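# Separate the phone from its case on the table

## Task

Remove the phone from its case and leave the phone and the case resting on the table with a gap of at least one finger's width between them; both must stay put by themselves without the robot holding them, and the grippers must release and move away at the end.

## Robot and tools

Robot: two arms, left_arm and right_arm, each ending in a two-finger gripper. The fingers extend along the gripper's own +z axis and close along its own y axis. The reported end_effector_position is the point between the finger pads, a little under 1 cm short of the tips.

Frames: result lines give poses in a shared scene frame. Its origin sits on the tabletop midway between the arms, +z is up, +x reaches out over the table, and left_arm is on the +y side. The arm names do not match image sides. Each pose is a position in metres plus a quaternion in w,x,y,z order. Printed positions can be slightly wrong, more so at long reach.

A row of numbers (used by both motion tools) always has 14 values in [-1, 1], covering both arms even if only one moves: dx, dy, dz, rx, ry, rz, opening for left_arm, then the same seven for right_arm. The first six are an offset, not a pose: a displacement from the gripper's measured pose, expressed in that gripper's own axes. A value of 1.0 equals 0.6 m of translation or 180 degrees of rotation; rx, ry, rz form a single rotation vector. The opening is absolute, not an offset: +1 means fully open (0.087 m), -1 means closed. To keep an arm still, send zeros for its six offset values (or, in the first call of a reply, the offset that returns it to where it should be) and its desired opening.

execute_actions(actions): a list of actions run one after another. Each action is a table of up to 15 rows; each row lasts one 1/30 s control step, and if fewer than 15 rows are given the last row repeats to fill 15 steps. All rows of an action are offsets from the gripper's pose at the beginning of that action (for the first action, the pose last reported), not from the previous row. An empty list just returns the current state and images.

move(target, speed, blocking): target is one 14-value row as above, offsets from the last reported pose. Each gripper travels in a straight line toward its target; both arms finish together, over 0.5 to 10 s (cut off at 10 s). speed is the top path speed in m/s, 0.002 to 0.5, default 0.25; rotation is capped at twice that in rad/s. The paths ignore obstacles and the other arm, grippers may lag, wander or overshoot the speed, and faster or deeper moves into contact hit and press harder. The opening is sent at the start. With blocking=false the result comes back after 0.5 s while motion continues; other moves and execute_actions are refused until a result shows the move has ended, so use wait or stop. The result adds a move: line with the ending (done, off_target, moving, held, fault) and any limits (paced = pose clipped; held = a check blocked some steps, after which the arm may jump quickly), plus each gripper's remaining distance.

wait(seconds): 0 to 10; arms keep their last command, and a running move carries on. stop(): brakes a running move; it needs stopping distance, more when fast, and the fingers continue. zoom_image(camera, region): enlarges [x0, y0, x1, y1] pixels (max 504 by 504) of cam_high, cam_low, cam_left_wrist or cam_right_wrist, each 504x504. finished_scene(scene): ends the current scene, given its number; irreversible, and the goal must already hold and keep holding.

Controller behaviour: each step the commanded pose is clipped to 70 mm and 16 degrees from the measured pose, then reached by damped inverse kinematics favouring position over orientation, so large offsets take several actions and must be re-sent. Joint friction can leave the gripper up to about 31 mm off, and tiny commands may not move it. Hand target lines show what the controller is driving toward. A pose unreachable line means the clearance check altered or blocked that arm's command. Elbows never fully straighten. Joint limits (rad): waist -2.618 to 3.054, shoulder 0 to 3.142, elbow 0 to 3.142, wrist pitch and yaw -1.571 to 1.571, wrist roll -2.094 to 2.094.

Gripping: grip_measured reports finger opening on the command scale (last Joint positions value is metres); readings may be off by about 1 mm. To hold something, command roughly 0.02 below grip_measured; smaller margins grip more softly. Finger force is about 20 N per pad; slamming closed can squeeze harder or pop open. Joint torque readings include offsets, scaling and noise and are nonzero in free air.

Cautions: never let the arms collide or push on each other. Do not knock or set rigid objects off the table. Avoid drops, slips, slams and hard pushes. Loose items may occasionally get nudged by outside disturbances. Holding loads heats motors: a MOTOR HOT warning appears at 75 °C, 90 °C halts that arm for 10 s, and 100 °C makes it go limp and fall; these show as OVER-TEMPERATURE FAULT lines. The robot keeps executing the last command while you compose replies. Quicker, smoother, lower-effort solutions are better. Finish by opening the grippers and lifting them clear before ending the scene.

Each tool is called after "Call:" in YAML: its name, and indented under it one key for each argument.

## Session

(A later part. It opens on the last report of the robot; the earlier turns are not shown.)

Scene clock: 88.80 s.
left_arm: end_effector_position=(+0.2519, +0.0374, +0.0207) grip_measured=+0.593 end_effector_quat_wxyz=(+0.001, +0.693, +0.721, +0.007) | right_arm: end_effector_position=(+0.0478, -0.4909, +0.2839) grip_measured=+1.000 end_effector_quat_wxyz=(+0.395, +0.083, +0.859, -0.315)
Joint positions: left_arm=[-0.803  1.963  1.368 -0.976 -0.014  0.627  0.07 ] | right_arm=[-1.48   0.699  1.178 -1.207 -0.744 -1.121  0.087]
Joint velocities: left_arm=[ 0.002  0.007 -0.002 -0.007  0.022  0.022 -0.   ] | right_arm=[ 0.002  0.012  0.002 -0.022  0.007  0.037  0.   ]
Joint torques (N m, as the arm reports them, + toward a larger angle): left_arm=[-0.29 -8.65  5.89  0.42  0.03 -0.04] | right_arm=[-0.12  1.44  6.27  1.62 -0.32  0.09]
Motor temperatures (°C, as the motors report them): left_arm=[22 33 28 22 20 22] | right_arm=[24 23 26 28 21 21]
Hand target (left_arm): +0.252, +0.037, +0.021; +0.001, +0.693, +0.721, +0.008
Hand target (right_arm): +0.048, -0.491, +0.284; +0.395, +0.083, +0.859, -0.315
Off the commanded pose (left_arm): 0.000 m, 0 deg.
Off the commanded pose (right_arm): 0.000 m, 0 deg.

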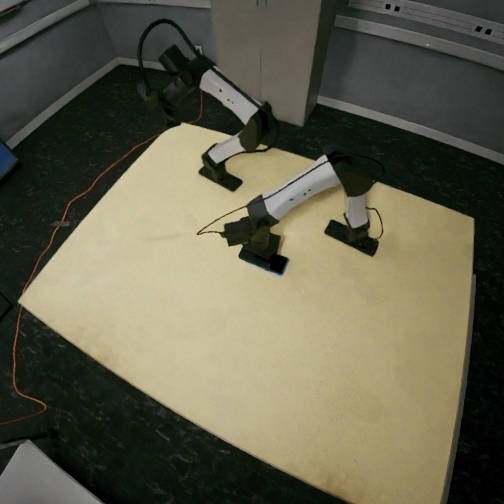

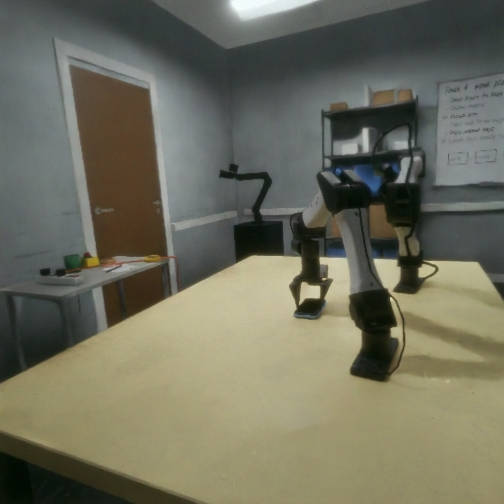

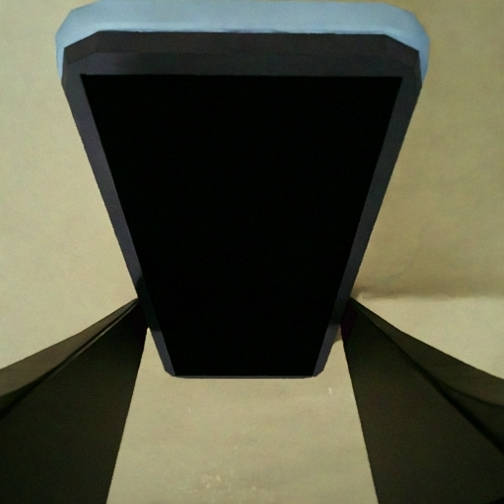

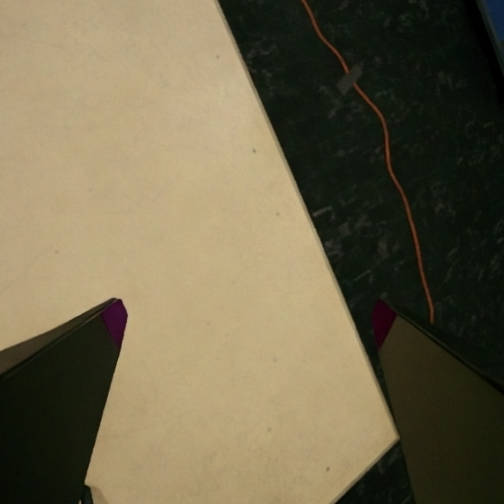

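Call:
move:
  target: [0,0,-0.06,0,0,0,0.56,0,0,0,0,0,0,1]
  speed: 0.05

Scene clock: 95.83 s.
left_arm: end_effector_position=(+0.2494, +0.0405, +0.0434) grip_measured=+0.589 end_effector_quat_wxyz=(-0.012, +0.693, +0.721, +0.009) | right_arm: end_effector_position=(+0.0478, -0.4909, +0.2839) grip_measured=+1.000 end_effector_quat_wxyz=(+0.395, +0.083, +0.859, -0.315)
Joint positions: left_arm=[-0.803  1.945  1.434 -1.085 -0.014  0.627  0.07 ] | right_arm=[-1.48   0.699  1.178 -1.207 -0.744 -1.121  0.087]
Joint velocities: left_arm=[-0.002 -0.007 -0.012 -0.007 -0.081 -0.007 -0.   ] | right_arm=[-0.017 -0.007  0.002 -0.095 -0.037 -0.037  0.   ]
Joint torques (N m, as the arm reports them, + toward a larger angle): left_arm=[ -0.29 -10.17   7.75   0.14   0.05  -0.03] | right_arm=[-0.13  1.45  6.27  1.62 -0.32  0.09]
Motor temperatures (°C, as the motors report them): left_arm=[22 33 28 22 20 22] | right_arm=[24 23 26 28 21 21]
Hand target (left_arm): +0.252, +0.038, +0.057; +0.001, +0.693, +0.721, +0.007
Hand target (right_arm): +0.048, -0.491, +0.284; +0.395, +0.083, +0.859, -0.315
Off the commanded pose (left_arm): 0.014 m, 1 deg.
Off the commanded pose (right_arm): 0.000 m, 0 deg.
move: off_target (left_arm)

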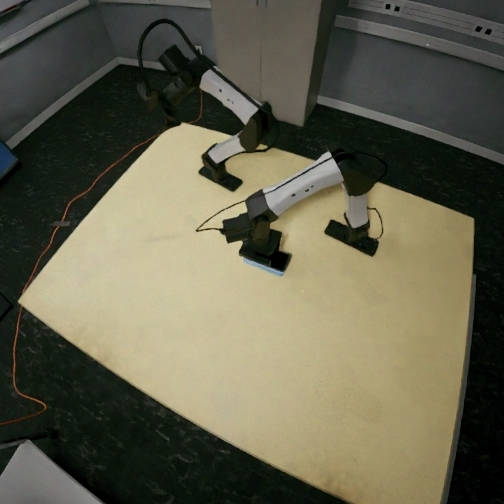

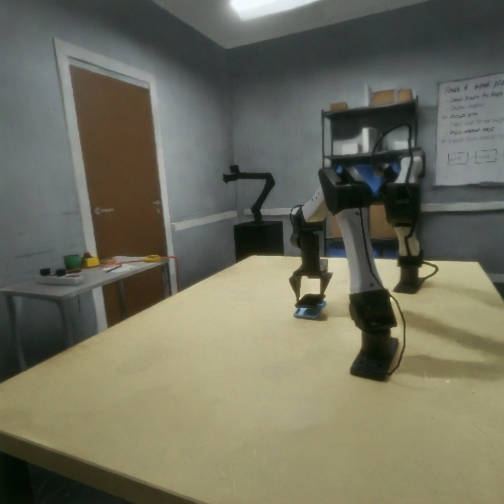

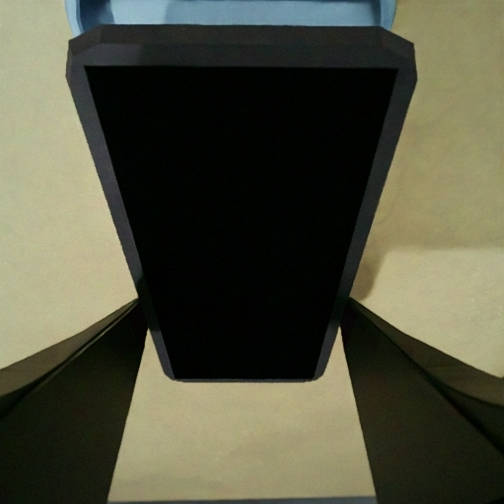

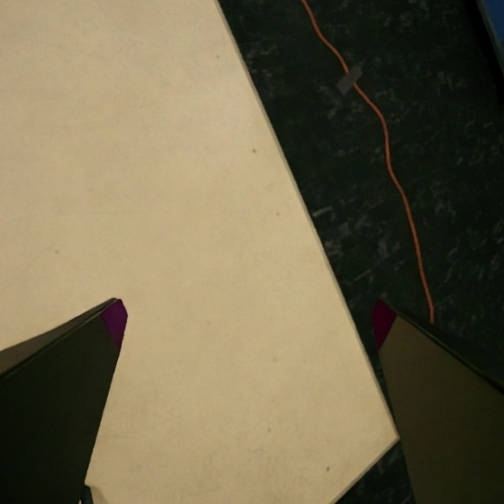

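Call:
move:
  target: [0.05,0.23,-0.01,0,0,0,0.56,0,0,0,0,0,0,1]
  speed: 0.15

Call:
move:
  target: [0,0,0.06,0,0,0,0.56,0,0,0,0,0,0,1]
  speed: 0.04

Scene clock: 102.33 s.
left_arm: end_effector_position=(+0.3835, +0.0741, +0.0440) grip_measured=+0.589 end_effector_quat_wxyz=(-0.011, +0.692, +0.722, +0.006) | right_arm: end_effector_position=(+0.0478, -0.4909, +0.2839) grip_measured=+1.000 end_effector_quat_wxyz=(+0.395, +0.083, +0.859, -0.315)
Joint positions: left_arm=[-0.504  2.24   1.888 -1.238 -0.015  0.921  0.07 ] | right_arm=[-1.48   0.699  1.178 -1.207 -0.744 -1.121  0.087]
Joint velocities: left_arm=[-0.022  0.002  0.002 -0.022 -0.051  0.051 -0.   ] | right_arm=[-0.012 -0.012 -0.002  0.022 -0.022 -0.051  0.   ]
Joint torques (N m, as the arm reports them, + toward a larger angle): left_arm=[ -0.16 -10.26   7.98   0.16   0.01  -0.02] | right_arm=[-0.13  1.45  6.28  1.62 -0.32  0.1 ]
Motor temperatures (°C, as the motors report them): left_arm=[22 34 29 22 20 22] | right_arm=[24 23 26 28 21 21]
Hand target (left_arm): +0.386, +0.075, +0.047; -0.014, +0.693, +0.721, +0.008
Hand target (right_arm): +0.048, -0.491, +0.284; +0.395, +0.083, +0.859, -0.315
Off the commanded pose (left_arm): 0.007 m, 0 deg.
Off the commanded pose (right_arm): 0.000 m, 0 deg.
move: done

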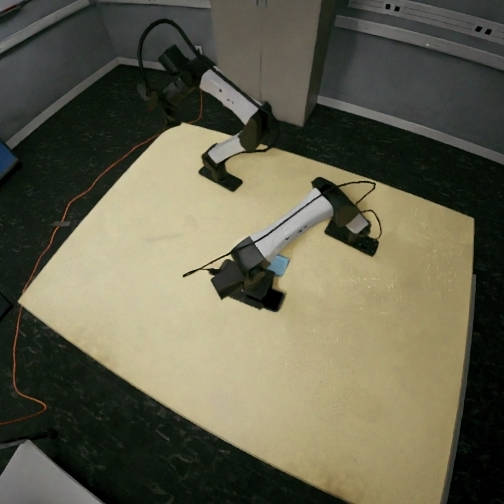

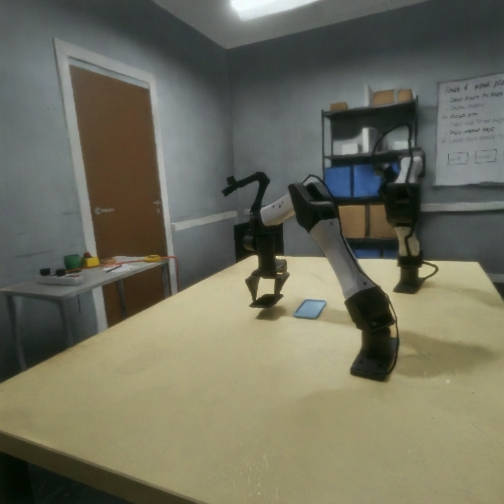

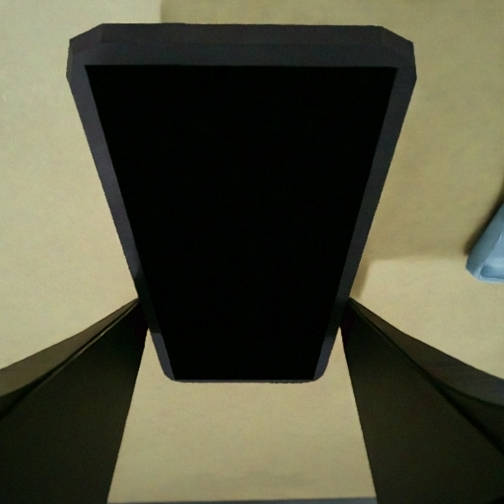

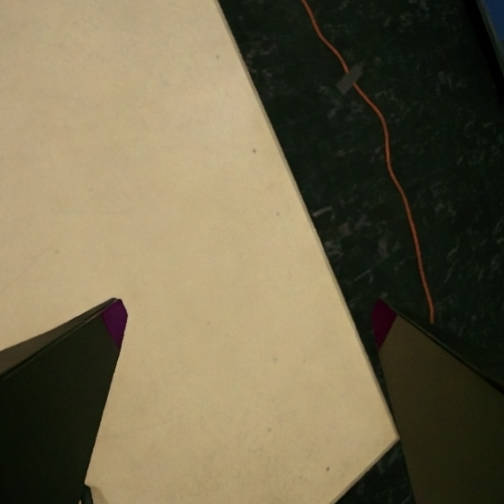

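Scene clock: 103.57 s.
left_arm: end_effector_position=(+0.3833, +0.0743, +0.0143) grip_measured=+0.589 end_effector_quat_wxyz=(-0.010, +0.692, +0.722, +0.006) | right_arm: end_effector_position=(+0.0478, -0.4909, +0.2839) grip_measured=+1.000 end_effector_quat_wxyz=(+0.395, +0.083, +0.859, -0.315)
Joint positions: left_arm=[-0.504  2.258  1.8   -1.13  -0.015  0.921  0.07 ] | right_arm=[-1.48   0.699  1.178 -1.207 -0.744 -1.121  0.087]
Joint velocities: left_arm=[-0.007  0.007 -0.012  0.066  0.007 -0.051  0.001] | right_arm=[-0.002 -0.007 -0.022  0.007 -0.022 -0.022  0.   ]
Joint torques (N m, as the arm reports them, + toward a larger angle): left_arm=[ -0.4  -10.49   5.14   0.51   0.06  -0.05] | right_arm=[-0.12  1.45  6.28  1.62 -0.32  0.1 ]
Motor temperatures (°C, as the motors report them): left_arm=[22 34 29 22 20 22] | right_arm=[24 23 26 28 21 21]
Hand target (left_arm): +0.383, +0.074, +0.008; -0.011, +0.692, +0.722, +0.006
Hand target (right_arm): +0.048, -0.491, +0.284; +0.395, +0.083, +0.859, -0.315
Off the commanded pose (left_arm): 0.006 m, 0 deg.
Off the commanded pose (right_arm): 0.000 m, 0 deg.
move: done

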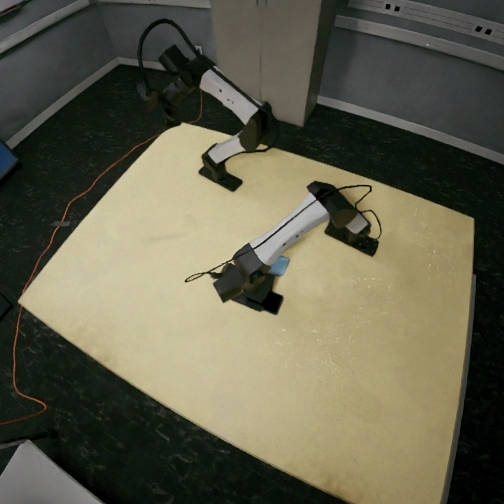

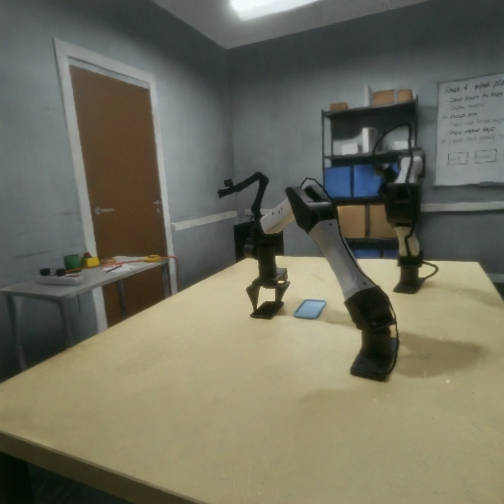

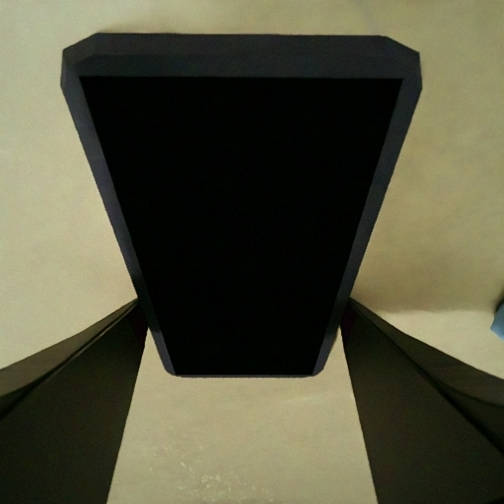

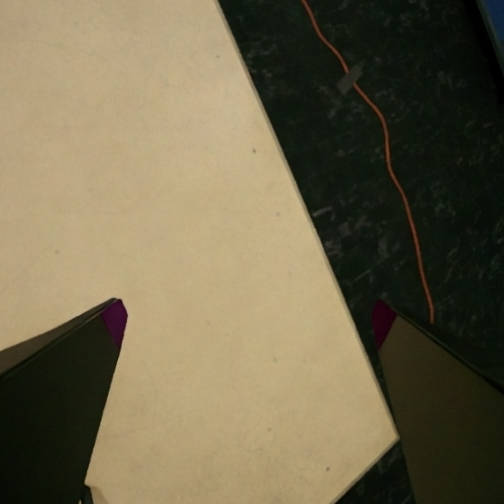

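Call:
execute_actions:
  actions:
    - [[0,0,0.008,0,0,0,1,0,0,0,0,0,0,1]]

Call:
move:
  target: [0.2,-0.03,-0.25,0,0,0,1,0,0,0,0,0,0,1]

Scene clock: 108.60 s.
left_arm: end_effector_position=(+0.3834, +0.0742, +0.0143) grip_measured=+1.000 end_effector_quat_wxyz=(-0.010, +0.692, +0.722, +0.006) | right_arm: end_effector_position=(+0.0478, -0.4909, +0.2839) grip_measured=+1.000 end_effector_quat_wxyz=(+0.395, +0.083, +0.859, -0.315)
Joint positions: left_arm=[-0.504  2.258  1.8   -1.13  -0.015  0.921  0.087] | right_arm=[-1.48   0.699  1.178 -1.207 -0.744 -1.121  0.087]
Joint velocities: left_arm=[-0.007  0.007 -0.007  0.007  0.007 -0.066  0.   ] | right_arm=[-0.002 -0.007  0.007  0.022  0.037 -0.037  0.   ]
Joint torques (N m, as the arm reports them, + toward a larger angle): left_arm=[ -0.24 -10.83   5.19   0.5    0.06  -0.05] | right_arm=[-0.13  1.45  6.28  1.62 -0.32  0.1 ]
Motor temperatures (°C, as the motors report them): left_arm=[22 35 29 22 20 22] | right_arm=[24 23 26 28 21 21]
Hand target (left_arm): +0.383, +0.074, +0.010; -0.010, +0.692, +0.722, +0.006
Hand target (right_arm): +0.048, -0.491, +0.284; +0.395, +0.083, +0.859, -0.315
Off the commanded pose (left_arm): 0.005 m, 0 deg.
Off the commanded pose (right_arm): 0.000 m, 0 deg.

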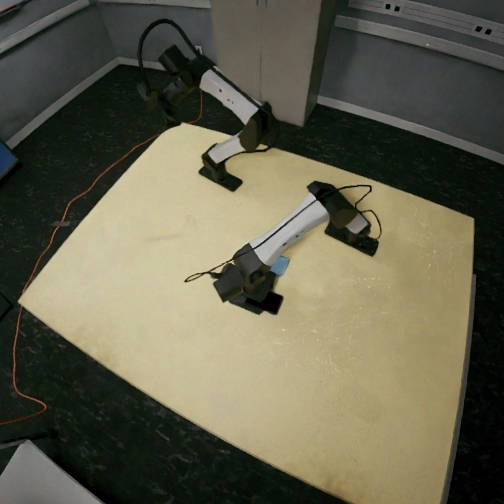

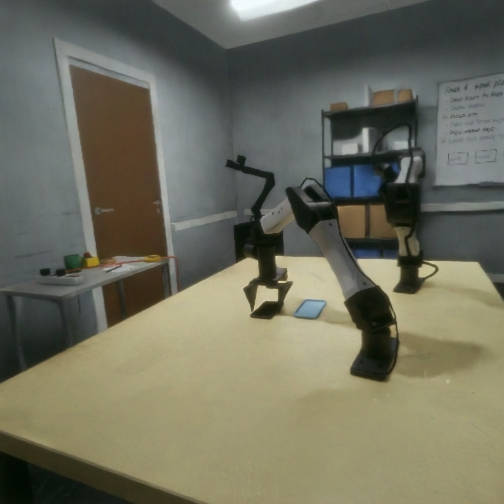

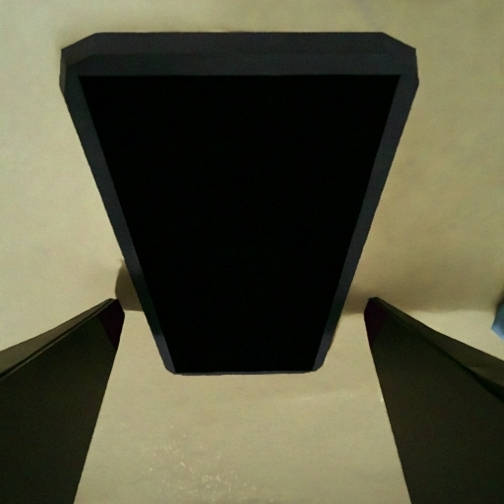

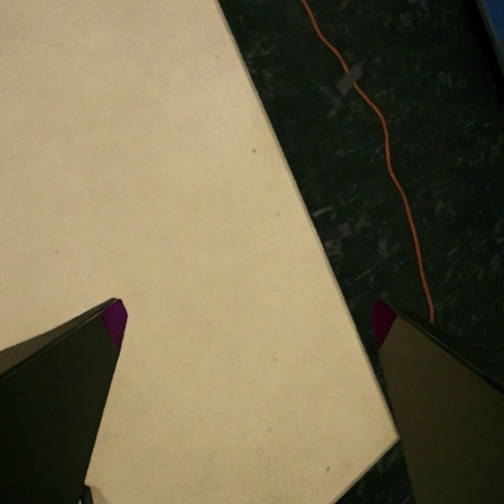

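Scene clock: 110.07 s.
left_arm: end_effector_position=(+0.3634, +0.1906, +0.1606) grip_measured=+1.000 end_effector_quat_wxyz=(-0.012, +0.691, +0.722, +0.003) | right_arm: end_effector_position=(+0.0478, -0.4909, +0.2839) grip_measured=+1.000 end_effector_quat_wxyz=(+0.395, +0.083, +0.859, -0.315)
Joint positions: left_arm=[-0.266  1.937  1.893 -1.546 -0.015  1.158  0.087] | right_arm=[-1.48   0.699  1.178 -1.207 -0.744 -1.121  0.087]
Joint velocities: left_arm=[-0.002 -0.002  0.002 -0.11  -0.051  0.022  0.   ] | right_arm=[-0.012 -0.012 -0.002 -0.007 -0.051 -0.007  0.   ]
Joint torques (N m, as the arm reports them, + toward a larger angle): left_arm=[ 0.05 -8.63  7.22  0.19  0.03  0.04] | right_arm=[-0.12  1.45  6.27  1.62 -0.32  0.09]
Motor temperatures (°C, as the motors report them): left_arm=[22 35 29 22 20 22] | right_arm=[24 23 26 28 21 21]
Hand target (left_arm): +0.363, +0.193, +0.166; -0.011, +0.692, +0.722, +0.005
Hand target (right_arm): +0.048, -0.491, +0.284; +0.395, +0.083, +0.859, -0.315
Off the commanded pose (left_arm): 0.007 m, 0 deg.
Off the commanded pose (right_arm): 0.000 m, 0 deg.
move: done

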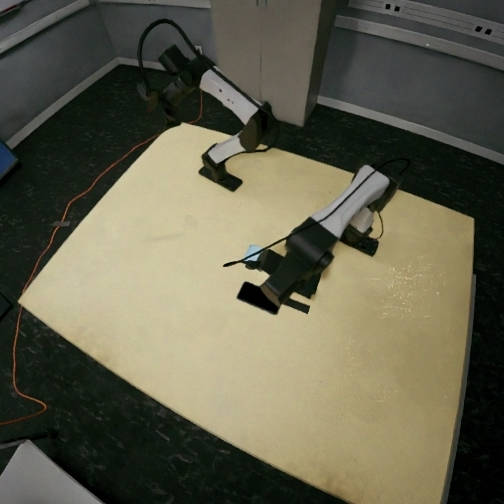

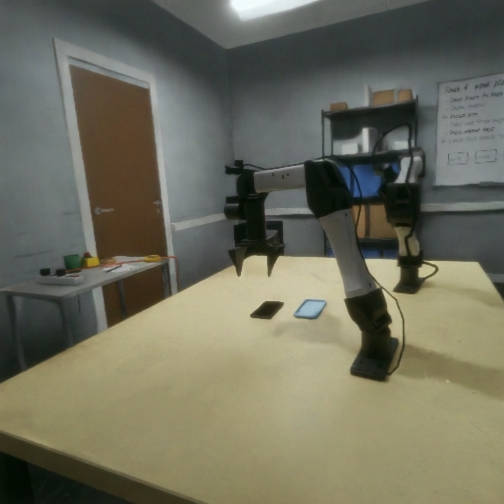

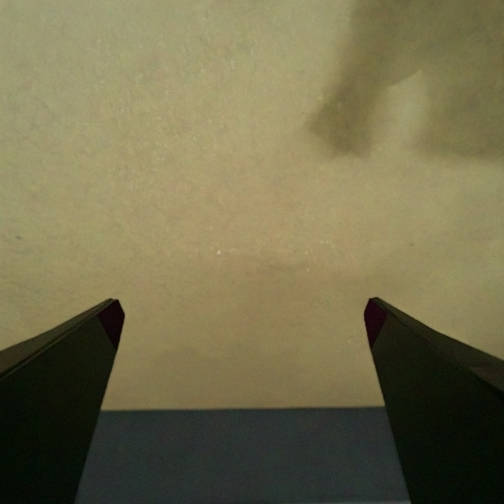

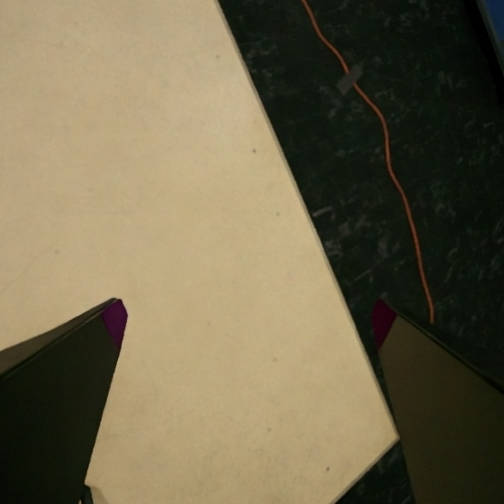

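Call:
finished_scene:
  scene: 1

The scene is finished: the task was done.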